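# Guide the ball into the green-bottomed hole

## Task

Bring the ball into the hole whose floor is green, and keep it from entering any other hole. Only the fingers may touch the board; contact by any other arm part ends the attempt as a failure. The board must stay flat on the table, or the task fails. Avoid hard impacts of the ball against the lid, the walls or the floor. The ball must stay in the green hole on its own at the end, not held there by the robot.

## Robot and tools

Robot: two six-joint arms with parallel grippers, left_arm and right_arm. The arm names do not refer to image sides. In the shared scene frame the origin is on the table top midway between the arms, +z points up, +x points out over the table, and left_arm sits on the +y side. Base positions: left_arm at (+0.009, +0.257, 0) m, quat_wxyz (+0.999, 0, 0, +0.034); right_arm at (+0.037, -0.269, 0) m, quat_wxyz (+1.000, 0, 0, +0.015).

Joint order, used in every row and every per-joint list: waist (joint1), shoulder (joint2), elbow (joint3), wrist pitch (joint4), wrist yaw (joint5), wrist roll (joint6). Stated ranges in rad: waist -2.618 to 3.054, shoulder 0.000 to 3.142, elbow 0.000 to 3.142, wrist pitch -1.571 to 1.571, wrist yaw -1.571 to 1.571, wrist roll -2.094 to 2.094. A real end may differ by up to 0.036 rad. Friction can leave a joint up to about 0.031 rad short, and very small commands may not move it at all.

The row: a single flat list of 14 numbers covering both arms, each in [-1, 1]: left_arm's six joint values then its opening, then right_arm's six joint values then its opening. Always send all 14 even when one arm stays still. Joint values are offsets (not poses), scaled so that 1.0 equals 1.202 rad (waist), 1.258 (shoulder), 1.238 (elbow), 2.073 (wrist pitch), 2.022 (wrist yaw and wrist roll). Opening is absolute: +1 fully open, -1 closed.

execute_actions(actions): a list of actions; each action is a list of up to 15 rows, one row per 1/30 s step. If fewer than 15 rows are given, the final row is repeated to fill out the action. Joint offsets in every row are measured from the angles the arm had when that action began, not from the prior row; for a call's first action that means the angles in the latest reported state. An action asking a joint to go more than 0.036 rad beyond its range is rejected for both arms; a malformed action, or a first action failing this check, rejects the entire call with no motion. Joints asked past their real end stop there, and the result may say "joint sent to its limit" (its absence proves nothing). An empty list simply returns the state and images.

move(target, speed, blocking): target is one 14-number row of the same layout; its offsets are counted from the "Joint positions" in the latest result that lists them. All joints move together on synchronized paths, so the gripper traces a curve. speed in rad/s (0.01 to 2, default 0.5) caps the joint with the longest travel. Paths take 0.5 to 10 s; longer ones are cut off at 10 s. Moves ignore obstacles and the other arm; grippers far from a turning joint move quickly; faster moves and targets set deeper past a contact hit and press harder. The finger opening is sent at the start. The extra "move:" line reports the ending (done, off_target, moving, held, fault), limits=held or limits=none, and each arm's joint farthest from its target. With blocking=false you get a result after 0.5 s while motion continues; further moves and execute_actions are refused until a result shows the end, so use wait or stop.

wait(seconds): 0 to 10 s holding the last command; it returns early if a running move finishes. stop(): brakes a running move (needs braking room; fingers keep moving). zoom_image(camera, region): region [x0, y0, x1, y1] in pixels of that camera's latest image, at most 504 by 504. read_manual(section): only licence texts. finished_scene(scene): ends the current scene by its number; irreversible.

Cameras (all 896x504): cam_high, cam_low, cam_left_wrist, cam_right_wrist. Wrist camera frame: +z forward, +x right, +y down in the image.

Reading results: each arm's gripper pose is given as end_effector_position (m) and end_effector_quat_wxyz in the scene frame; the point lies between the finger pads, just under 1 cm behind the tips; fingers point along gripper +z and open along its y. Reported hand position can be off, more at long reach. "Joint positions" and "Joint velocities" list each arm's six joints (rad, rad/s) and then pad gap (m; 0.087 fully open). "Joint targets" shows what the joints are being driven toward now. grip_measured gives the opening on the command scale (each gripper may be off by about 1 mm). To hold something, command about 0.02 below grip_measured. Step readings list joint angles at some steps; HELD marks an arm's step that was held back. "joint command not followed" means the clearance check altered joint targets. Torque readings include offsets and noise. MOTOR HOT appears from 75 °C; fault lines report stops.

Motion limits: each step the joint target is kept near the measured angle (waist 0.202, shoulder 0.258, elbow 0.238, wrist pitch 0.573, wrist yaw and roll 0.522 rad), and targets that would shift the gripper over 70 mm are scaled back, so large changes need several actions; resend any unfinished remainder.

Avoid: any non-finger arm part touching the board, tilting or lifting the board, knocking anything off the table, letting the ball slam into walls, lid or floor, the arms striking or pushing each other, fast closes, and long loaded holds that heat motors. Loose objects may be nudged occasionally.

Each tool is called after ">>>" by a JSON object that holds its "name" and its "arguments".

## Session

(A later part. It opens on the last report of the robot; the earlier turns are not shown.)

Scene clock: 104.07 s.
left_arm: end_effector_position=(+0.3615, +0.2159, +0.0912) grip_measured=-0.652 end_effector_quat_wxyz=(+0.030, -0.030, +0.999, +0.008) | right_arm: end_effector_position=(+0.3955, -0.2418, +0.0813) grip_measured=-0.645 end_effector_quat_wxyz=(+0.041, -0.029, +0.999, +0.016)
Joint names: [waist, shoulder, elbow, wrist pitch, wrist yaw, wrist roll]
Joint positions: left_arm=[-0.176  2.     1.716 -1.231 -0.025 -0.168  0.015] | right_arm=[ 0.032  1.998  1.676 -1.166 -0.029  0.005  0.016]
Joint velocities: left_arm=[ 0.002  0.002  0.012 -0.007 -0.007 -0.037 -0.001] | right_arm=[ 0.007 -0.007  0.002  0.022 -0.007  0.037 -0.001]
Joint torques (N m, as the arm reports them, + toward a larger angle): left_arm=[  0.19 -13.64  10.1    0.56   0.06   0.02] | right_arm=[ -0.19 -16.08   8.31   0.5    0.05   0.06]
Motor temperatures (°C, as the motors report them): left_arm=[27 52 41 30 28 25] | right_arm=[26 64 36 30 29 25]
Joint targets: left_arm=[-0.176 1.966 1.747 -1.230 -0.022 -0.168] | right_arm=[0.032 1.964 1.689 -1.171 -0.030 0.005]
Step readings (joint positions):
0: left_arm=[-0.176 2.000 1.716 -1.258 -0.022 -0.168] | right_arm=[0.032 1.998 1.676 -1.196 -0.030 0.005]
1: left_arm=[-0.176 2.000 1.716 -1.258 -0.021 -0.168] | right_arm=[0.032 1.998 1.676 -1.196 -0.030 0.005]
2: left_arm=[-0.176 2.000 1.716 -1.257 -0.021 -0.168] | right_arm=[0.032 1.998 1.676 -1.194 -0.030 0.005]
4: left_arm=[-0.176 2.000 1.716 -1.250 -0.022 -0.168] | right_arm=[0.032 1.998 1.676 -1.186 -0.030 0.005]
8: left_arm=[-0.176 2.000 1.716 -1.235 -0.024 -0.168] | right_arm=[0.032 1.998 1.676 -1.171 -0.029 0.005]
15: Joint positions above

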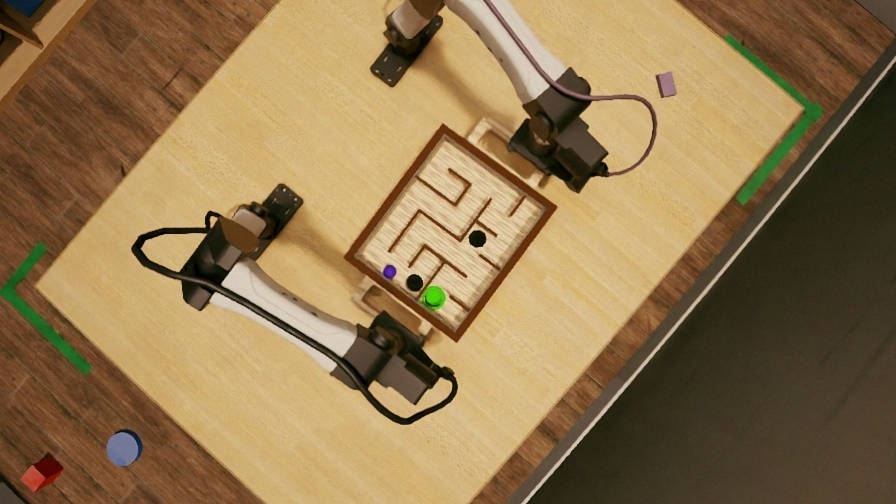

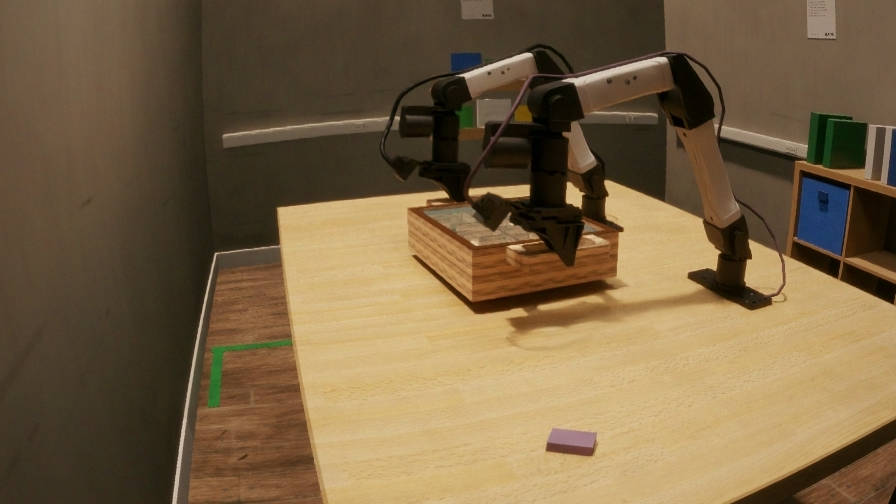

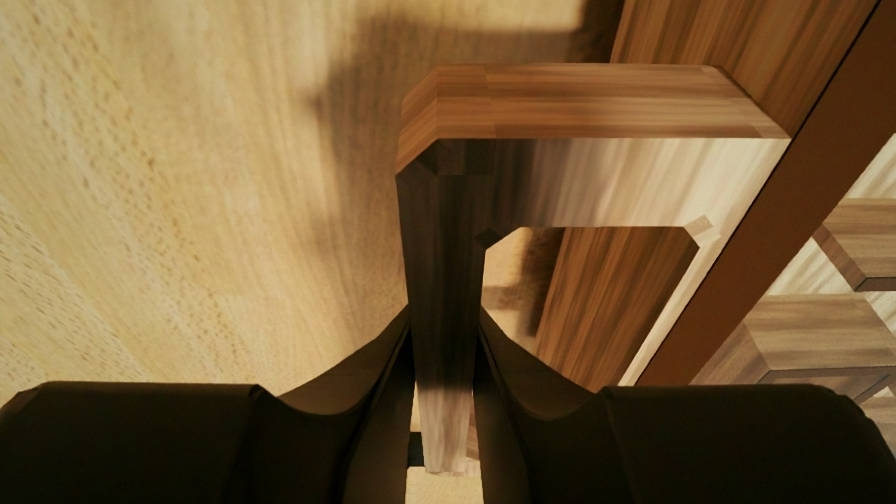

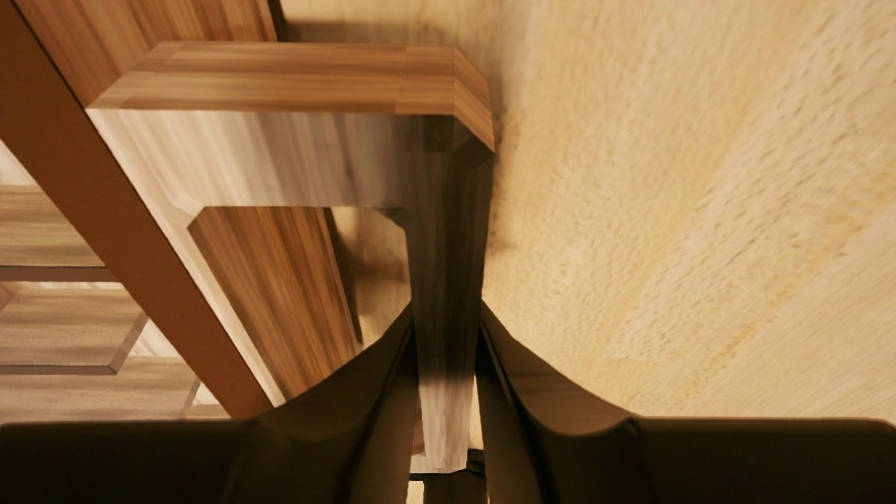

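>>> {"name": "execute_actions", "arguments": {"actions": []}}

>>> {"name": "zoom_image", "arguments": {"camera": "cam_high", "region": [300,130,620,400]}}

Scene clock: 125.90 s.
left_arm: end_effector_position=(+0.3615, +0.2159, +0.0912) grip_measured=-0.652 end_effector_quat_wxyz=(+0.030, -0.030, +0.999, +0.008) | right_arm: end_effector_position=(+0.3955, -0.2418, +0.0813) grip_measured=-0.645 end_effector_quat_wxyz=(+0.041, -0.029, +0.999, +0.016)
Joint names: [waist, shoulder, elbow, wrist pitch, wrist yaw, wrist roll]
Joint positions: left_arm=[-0.176  2.     1.716 -1.231 -0.025 -0.168  0.015] | right_arm=[ 0.032  1.998  1.676 -1.166 -0.029  0.005  0.016]
Joint velocities: left_arm=[-0.007 -0.007  0.002 -0.007 -0.007  0.037  0.001] | right_arm=[-0.002 -0.002  0.002  0.037 -0.007 -0.007 -0.   ]
Joint torques (N m, as the arm reports them, + toward a larger angle): left_arm=[  0.19 -13.63  10.12   0.54   0.06   0.02] | right_arm=[ -0.3  -15.83   8.27   0.54  -0.04   0.  ]
Motor temperatures (°C, as the motors report them): left_arm=[27 53 42 30 28 25] | right_arm=[26 67 37 29 29 25]
Joint targets: left_arm=[-0.176 1.966 1.747 -1.230 -0.022 -0.168] | right_arm=[0.032 1.964 1.689 -1.171 -0.030 0.005]

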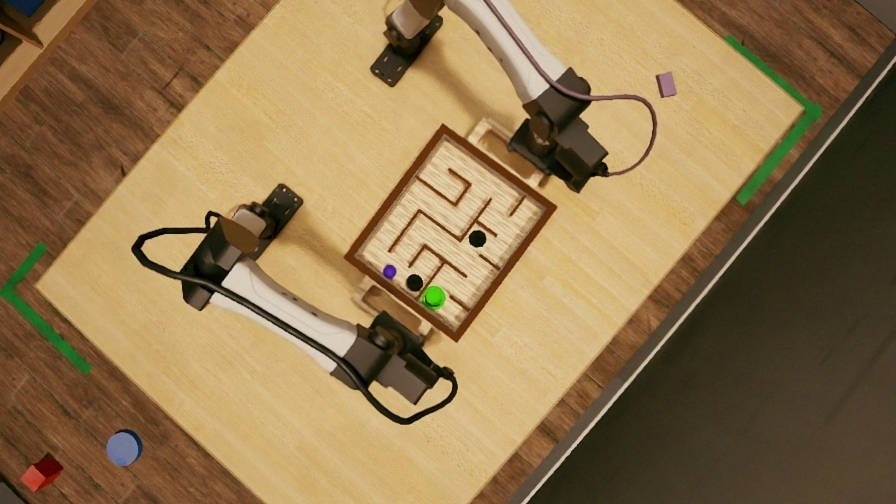

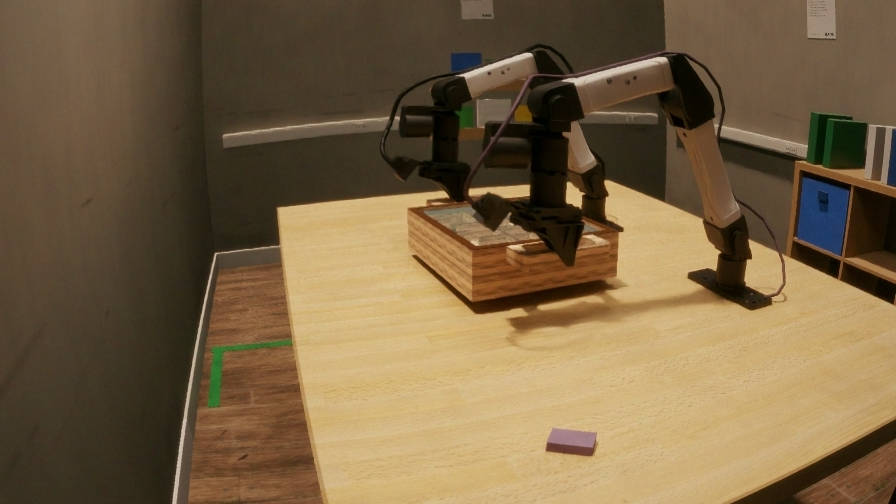

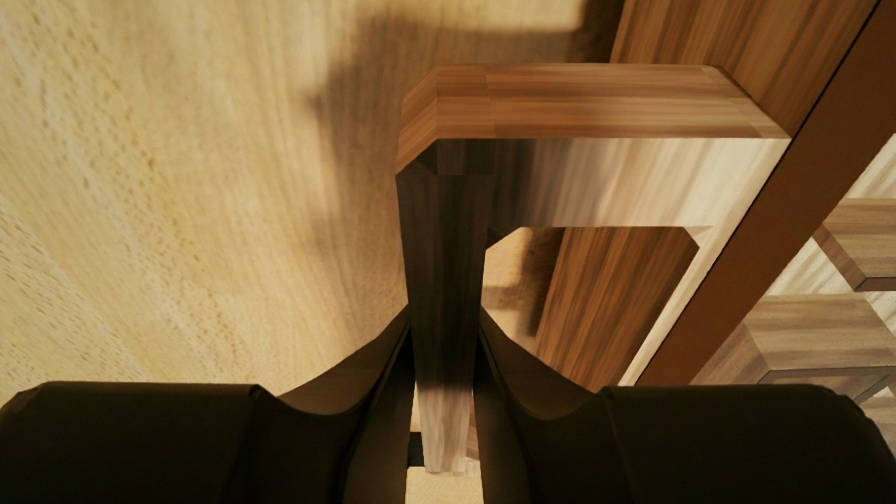

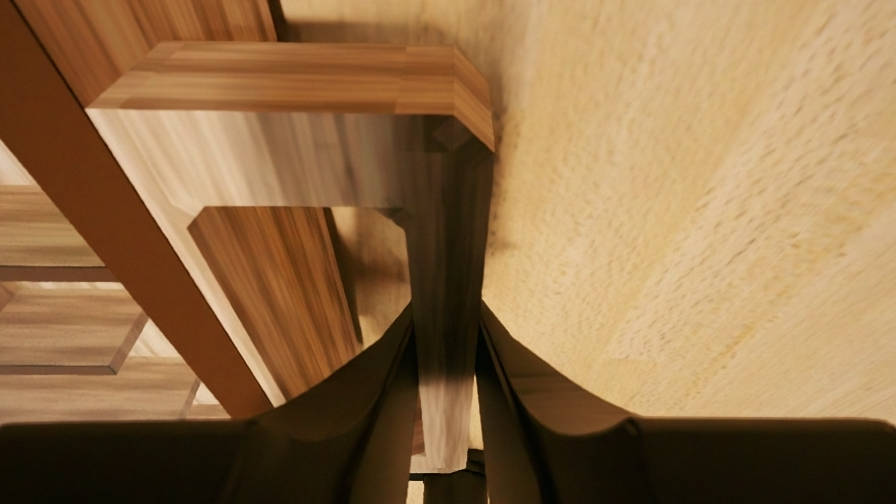

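Region (300, 130, 620, 400) of cam_high's 896x504 image, scaled by 1.575, with more detail than that image has; it fills the top 425 rows of this view, and the rest is white.

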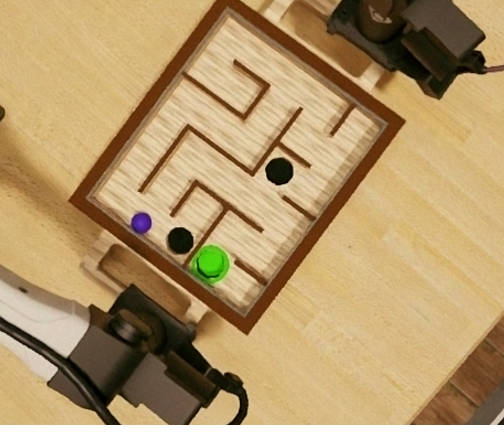

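>>> {"name": "execute_actions", "arguments": {"actions": [[[0,-0.027,0.025,0,0.003,0,-0.78,0,-0.027,0.025,-0.008,0.003,0,-0.78],[0,-0.027,0.025,0,0.005,0,-0.78,0,-0.027,0.035,-0.013,0.005,0,-0.78],[0,-0.027,0.025,0,0.007,0,-0.78,0,-0.027,0.042,-0.017,0.007,0,-0.78],[0,-0.027,0.025,0,0.009,0,-0.78,0,-0.027,0.049,-0.021,0.009,0,-0.78],[0,-0.027,0.025,0,0.011,0,-0.78,0,-0.027,0.056,-0.025,0.011,0,-0.78],[0,-0.027,0.025,0,0.013,0,-0.78,0,-0.027,0.063,-0.029,0.013,0,-0.78],[0,-0.027,0.025,0,0.015,0,-0.78,0,-0.027,0.07,-0.033,0.015,0,-0.78],[0,-0.027,0.025,0,0.017,0,-0.78,0,-0.027,0.077,-0.037,0.017,0,-0.78],[0,-0.027,0.025,0,0.019,0,-0.78,0,-0.027,0.084,-0.041,0.019,0,-0.78],[0,-0.027,0.025,0,0.022,0,-0.78,0,-0.027,0.091,-0.046,0.022,0,-0.78],[0,-0.027,0.025,0,0.025,0,-0.78,0,-0.027,0.1,-0.051,0.025,0,-0.78]]]}}

>>> {"name": "wait", "arguments": {"seconds": 1.2}}

Scene clock: 141.80 s.
left_arm: end_effector_position=(+0.3642, +0.2083, +0.0911) grip_measured=-0.653 end_effector_quat_wxyz=(+0.034, -0.031, +0.999, -0.013) | right_arm: end_effector_position=(+0.4003, -0.2493, +0.1029) grip_measured=-0.645 end_effector_quat_wxyz=(+0.049, -0.029, +0.998, -0.006)
Joint names: [waist, shoulder, elbow, wrist pitch, wrist yaw, wrist roll]
Joint positions: left_arm=[-0.176  2.     1.716 -1.216  0.016 -0.171  0.015] | right_arm=[ 0.032  1.998  1.764 -1.24   0.015  0.002  0.016]
Joint velocities: left_arm=[-0.002  0.007  0.012 -0.007  0.095  0.037 -0.   ] | right_arm=[-0.012  0.007  0.027 -0.11   0.066 -0.081  0.001]
Joint torques (N m, as the arm reports them, + toward a larger angle): left_arm=[  0.19 -13.82  10.03   0.39   0.06   0.04] | right_arm=[ -0.15 -15.75   9.8    0.5    0.     0.09]
Motor temperatures (°C, as the motors report them): left_arm=[27 54 43 30 28 25] | right_arm=[26 69 37 29 29 25]
Joint targets: left_arm=[-0.176 1.966 1.747 -1.231 0.025 -0.168] | right_arm=[0.032 1.964 1.800 -1.272 0.022 0.005]
Step readings (joint positions):
0: left_arm=[-0.176 2.000 1.716 -1.231 -0.025 -0.168] | right_arm=[0.032 1.998 1.676 -1.166 -0.029 0.005]
1: left_arm=[-0.176 2.000 1.716 -1.231 -0.025 -0.168] | right_arm=[0.032 1.998 1.676 -1.166 -0.028 0.005]
2: left_arm=[-0.176 2.000 1.716 -1.231 -0.025 -0.168] | right_arm=[0.032 1.998 1.676 -1.166 -0.028 0.005]
4: left_arm=[-0.176 2.000 1.716 -1.230 -0.024 -0.168] | right_arm=[0.032 1.998 1.683 -1.172 -0.026 0.005]
8: left_arm=[-0.176 2.000 1.716 -1.225 -0.010 -0.169] | right_arm=[0.032 1.998 1.718 -1.198 -0.011 0.004]
15: Joint positions above

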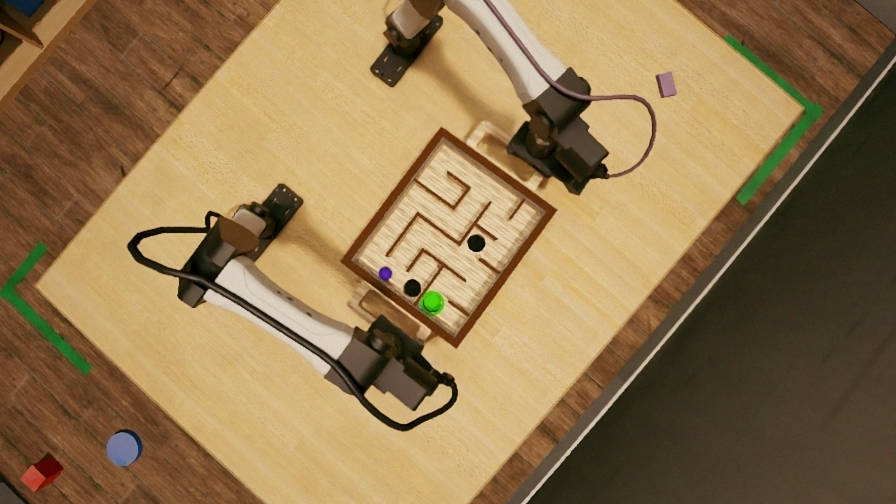

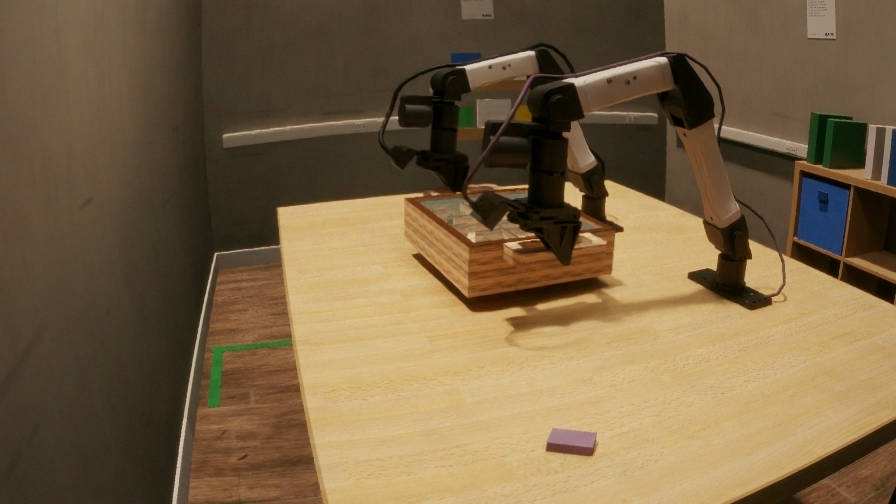

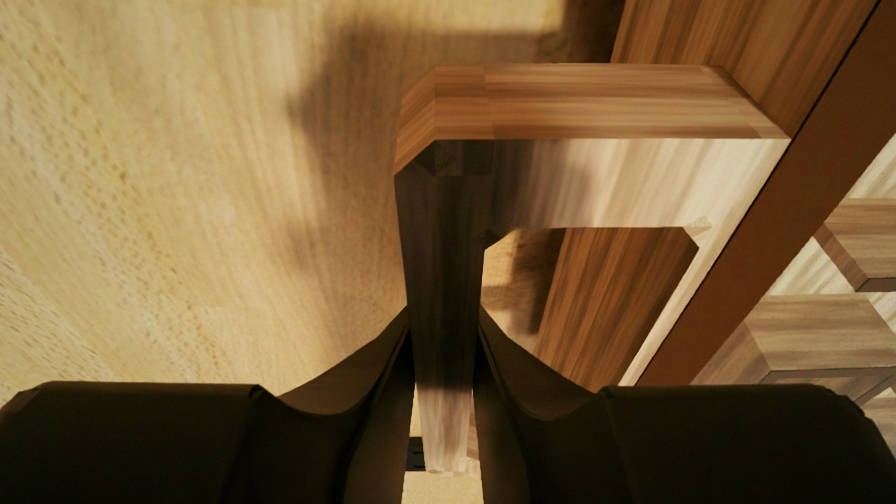

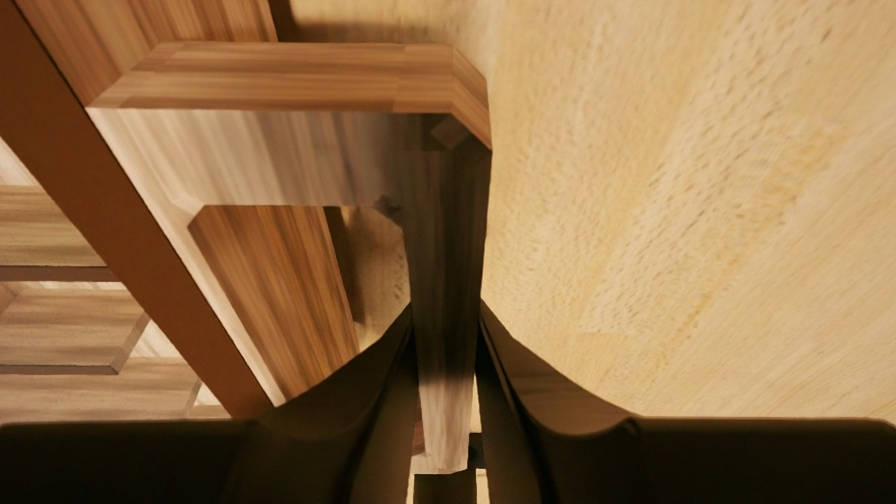

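Scene clock: 143.00 s.
left_arm: end_effector_position=(+0.3642, +0.2081, +0.0911) grip_measured=-0.653 end_effector_quat_wxyz=(+0.034, -0.031, +0.999, -0.013) | right_arm: end_effector_position=(+0.3988, -0.2496, +0.1031) grip_measured=-0.645 end_effector_quat_wxyz=(+0.046, -0.029, +0.999, -0.006)
Joint names: [waist, shoulder, elbow, wrist pitch, wrist yaw, wrist roll]
Joint positions: left_arm=[-0.176  2.     1.716 -1.216  0.017 -0.171  0.015] | right_arm=[ 0.032  1.998  1.764 -1.246  0.016  0.002  0.016]
Joint velocities: left_arm=[-0.007 -0.012 -0.007 -0.007  0.022  0.022  0.   ] | right_arm=[ 0.002  0.007 -0.002 -0.022  0.022  0.022 -0.   ]
Joint torques (N m, as the arm reports them, + toward a larger angle): left_arm=[  0.19 -13.66  10.16   0.38   0.14   0.04] | right_arm=[ -0.17 -16.05  10.07   0.39   0.08   0.06]
Motor temperatures (°C, as the motors report them): left_arm=[27 54 43 30 28 25] | right_arm=[26 69 37 29 29 25]
Joint targets: left_arm=[-0.176 1.966 1.747 -1.231 0.026 -0.168] | right_arm=[0.032 1.964 1.800 -1.272 0.022 0.005]
wait: 1.20 s; at rest by 0.27 s

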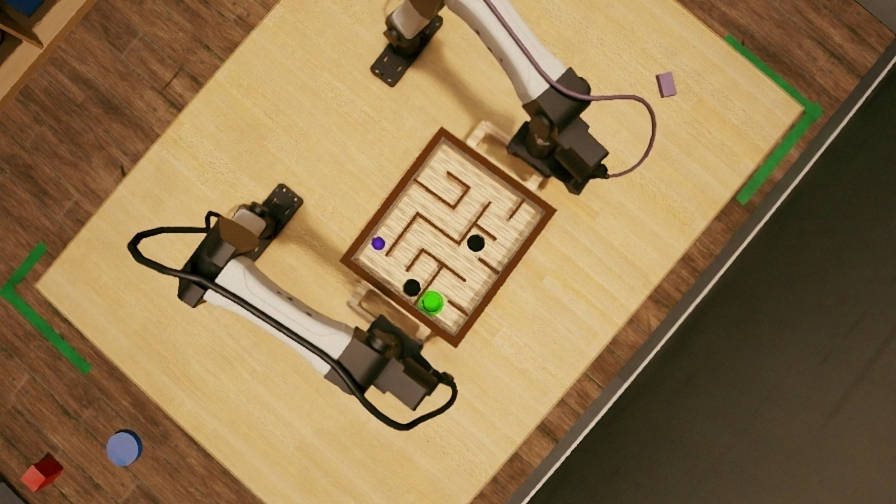

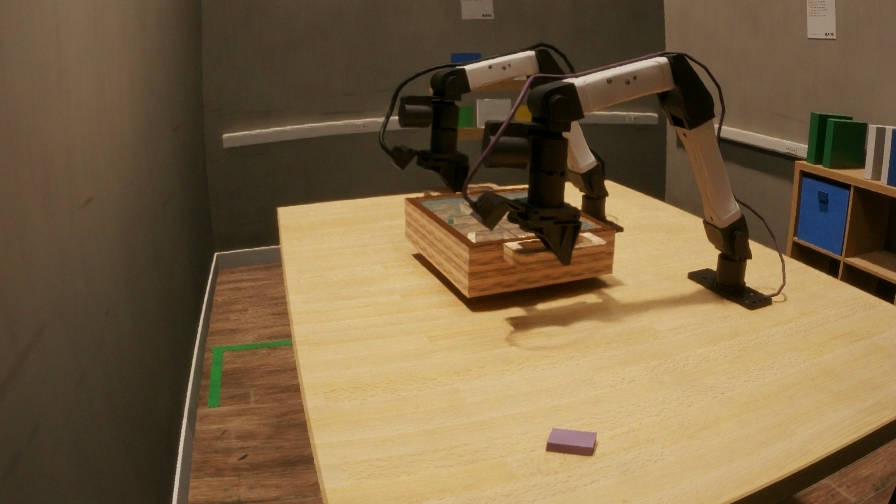

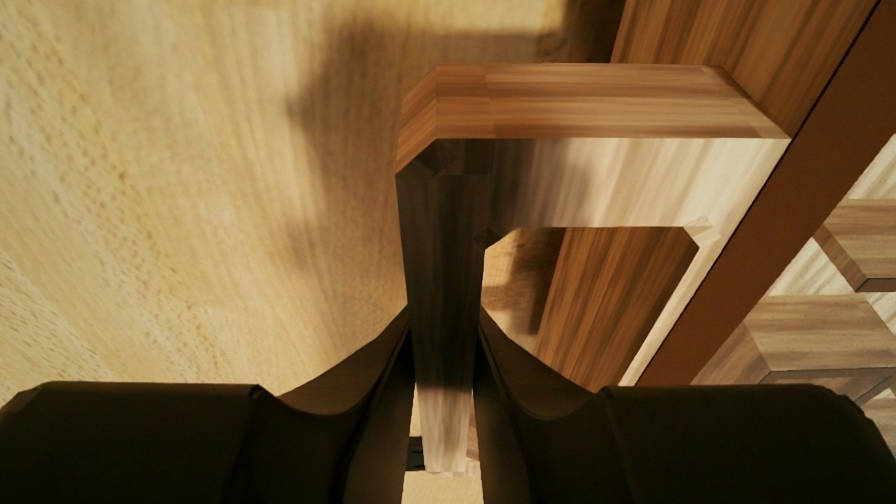

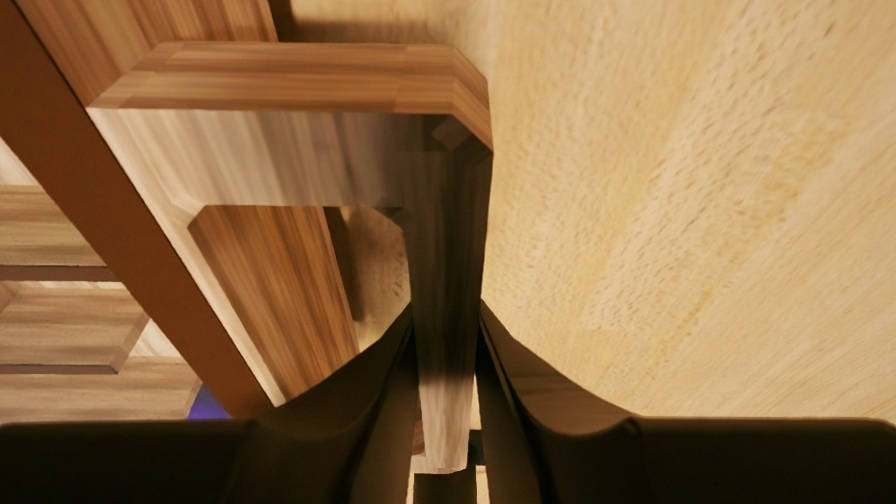

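>>> {"name": "execute_actions", "arguments": {"actions": [[[0,-0.027,0.025,-0.007,0,0,-0.78,0,-0.027,0.015,-0.008,0,0,-0.78],[0,-0.027,0.025,-0.007,-0.003,0,-0.78,0,-0.027,0,-0.002,-0.003,0,-0.78],[0,-0.027,0.025,-0.007,-0.006,0,-0.78,0,-0.027,-0.01,0.002,-0.006,0,-0.78],[0,-0.027,0.025,-0.007,-0.009,0,-0.78,0,-0.027,-0.02,0.008,-0.009,0,-0.78],[0,-0.027,0.025,-0.007,-0.012,0,-0.78,0,-0.027,-0.03,0.014,-0.012,0,-0.78],[0,-0.027,0.025,-0.007,-0.015,0,-0.78,0,-0.027,-0.04,0.02,-0.015,0,-0.78],[0,-0.027,0.025,-0.007,-0.018,0,-0.78,0,-0.027,-0.05,0.026,-0.018,0,-0.78],[0,-0.027,0.025,-0.007,-0.021,0,-0.78,0,-0.027,-0.06,0.032,-0.021,0,-0.78],[0,-0.027,0.025,-0.007,-0.024,0,-0.78,0,-0.027,-0.068,0.038,-0.024,0,-0.78]]]}}

>>> {"name": "wait", "arguments": {"seconds": 2}}

Scene clock: 155.13 s.
left_arm: end_effector_position=(+0.3638, +0.2156, +0.0909) grip_measured=-0.652 end_effector_quat_wxyz=(+0.034, -0.030, +0.999, +0.008) | right_arm: end_effector_position=(+0.3982, -0.2423, +0.0833) grip_measured=-0.645 end_effector_quat_wxyz=(+0.046, -0.028, +0.998, +0.014)
Joint names: [waist, shoulder, elbow, wrist pitch, wrist yaw, wrist roll]
Joint positions: left_arm=[-0.176  2.     1.716 -1.221 -0.025 -0.169  0.015] | right_arm=[ 0.032  1.998  1.685 -1.166 -0.025  0.006  0.016]
Joint velocities: left_arm=[-0.007  0.007 -0.002 -0.051  0.022  0.007 -0.001] | right_arm=[-0.007 -0.002 -0.017  0.081 -0.051 -0.022  0.001]
Joint torques (N m, as the arm reports them, + toward a larger angle): left_arm=[  0.19 -13.53  10.13   0.42  -0.04  -0.02] | right_arm=[ -0.05 -15.83   6.63   0.48  -0.05  -0.03]
Motor temperatures (°C, as the motors report them): left_arm=[27 55 43 30 28 25] | right_arm=[26 70 38 29 29 25]
Joint targets: left_arm=[-0.176 1.966 1.747 -1.231 -0.031 -0.171] | right_arm=[0.032 1.964 1.679 -1.167 -0.033 0.002]
Step readings (joint positions):
0: left_arm=[-0.176 2.000 1.716 -1.216 0.017 -0.171] | right_arm=[0.032 1.998 1.764 -1.246 0.016 0.002]
1: left_arm=[-0.176 2.000 1.716 -1.216 0.017 -0.171] | right_arm=[0.032 1.998 1.764 -1.246 0.016 0.002]
2: left_arm=[-0.176 2.000 1.716 -1.216 0.017 -0.171] | right_arm=[0.032 1.998 1.764 -1.246 0.016 0.002]
4: left_arm=[-0.176 2.000 1.716 -1.216 0.015 -0.171] | right_arm=[0.032 1.998 1.761 -1.242 0.014 0.002]
8: left_arm=[-0.176 2.000 1.716 -1.216 -0.002 -0.171] | right_arm=[0.032 1.998 1.721 -1.207 -0.002 0.003]
15: Joint positions above

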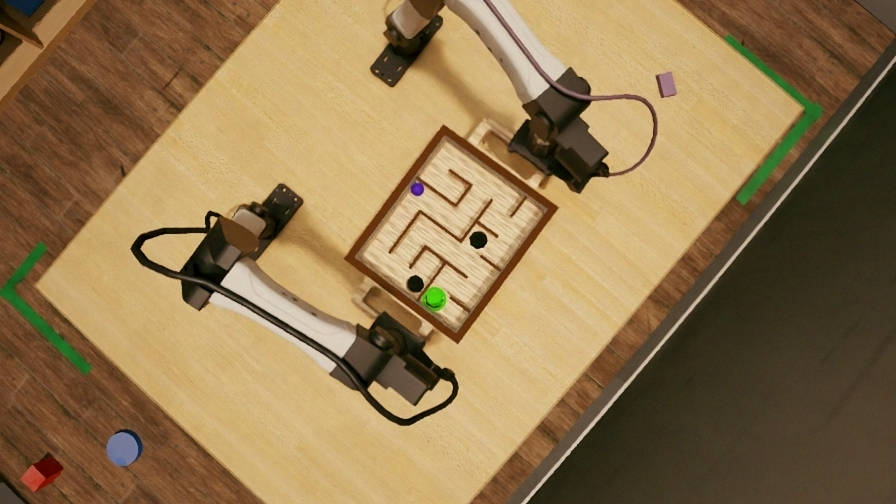

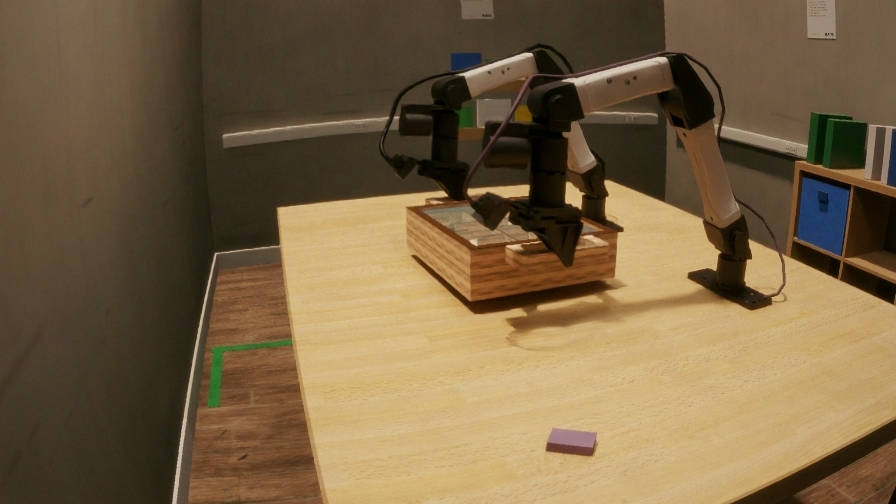

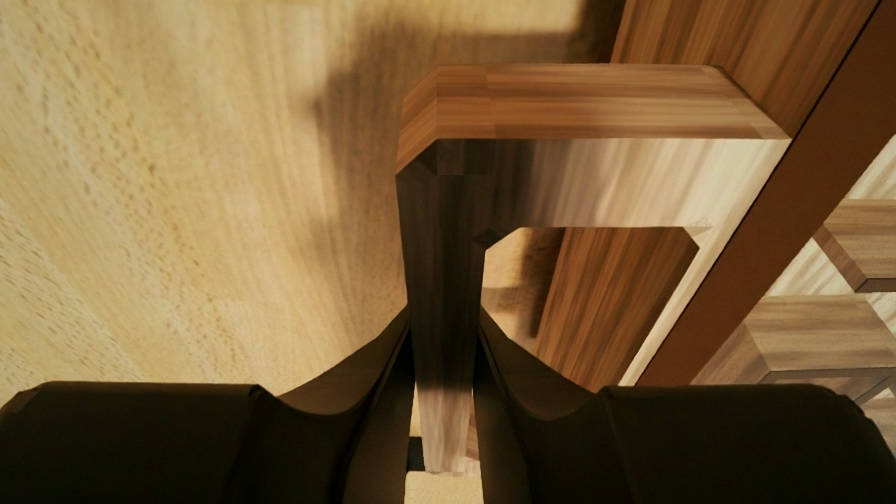

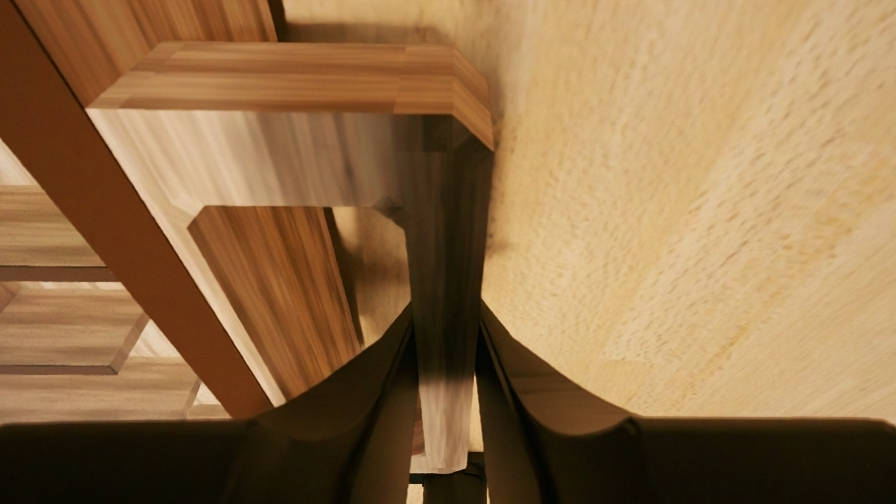

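Scene clock: 157.13 s.
left_arm: end_effector_position=(+0.3638, +0.2156, +0.0909) grip_measured=-0.652 end_effector_quat_wxyz=(+0.034, -0.031, +0.999, +0.008) | right_arm: end_effector_position=(+0.3988, -0.2422, +0.0833) grip_measured=-0.645 end_effector_quat_wxyz=(+0.047, -0.029, +0.998, +0.014)
Joint names: [waist, shoulder, elbow, wrist pitch, wrist yaw, wrist roll]
Joint positions: left_arm=[-0.176  2.     1.716 -1.221 -0.025 -0.169  0.015] | right_arm=[ 0.032  1.998  1.685 -1.163 -0.025  0.005  0.016]
Joint velocities: left_arm=[ 0.007 -0.012 -0.012 -0.037 -0.007  0.051  0.001] | right_arm=[ 0.007  0.017  0.007 -0.095  0.037  0.007  0.001]
Joint torques (N m, as the arm reports them, + toward a larger angle): left_arm=[  0.18 -13.64  10.16   0.45  -0.05   0.01] | right_arm=[ -0.16 -16.     6.78   0.58  -0.05   0.  ]
Motor temperatures (°C, as the motors report them): left_arm=[27 55 44 30 28 25] | right_arm=[26 70 38 29 29 25]
Joint targets: left_arm=[-0.176 1.966 1.747 -1.231 -0.031 -0.171] | right_arm=[0.032 1.964 1.679 -1.167 -0.033 0.002]
wait: 2.00 s; at rest by 0.20 s

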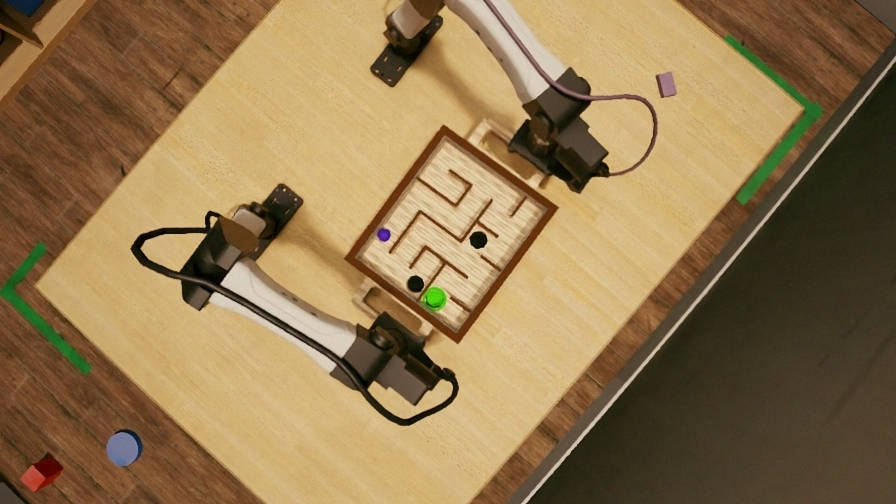

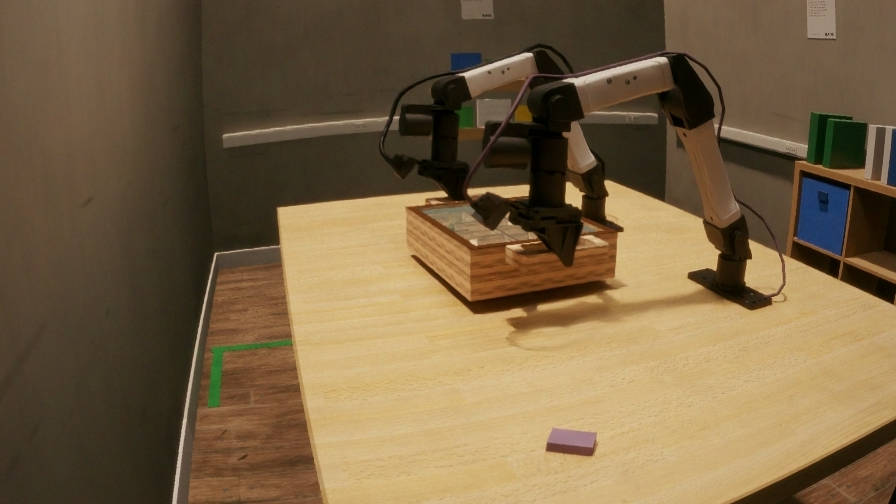

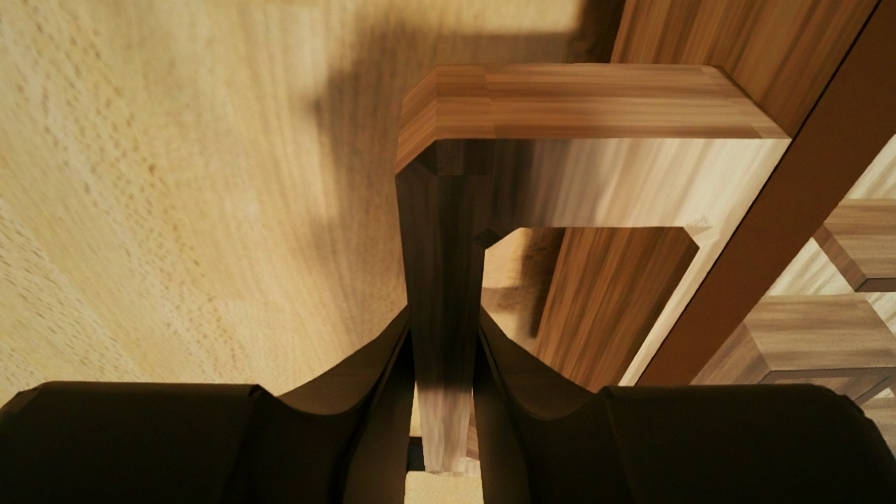

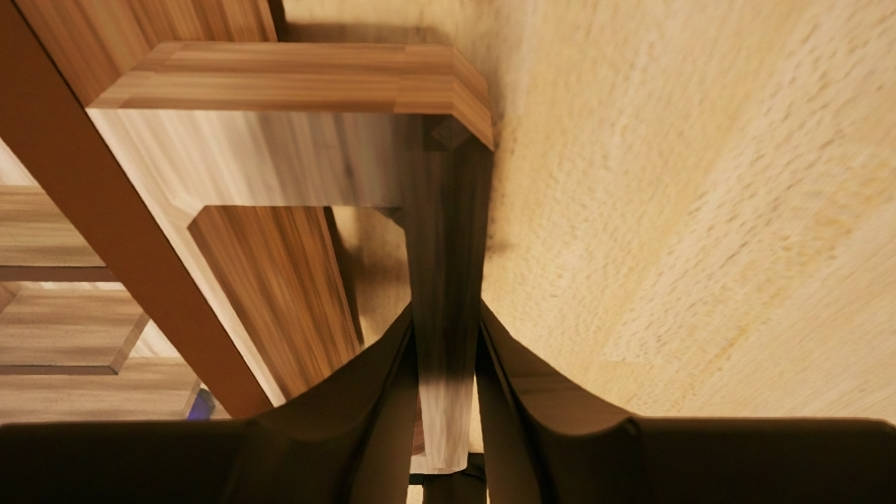

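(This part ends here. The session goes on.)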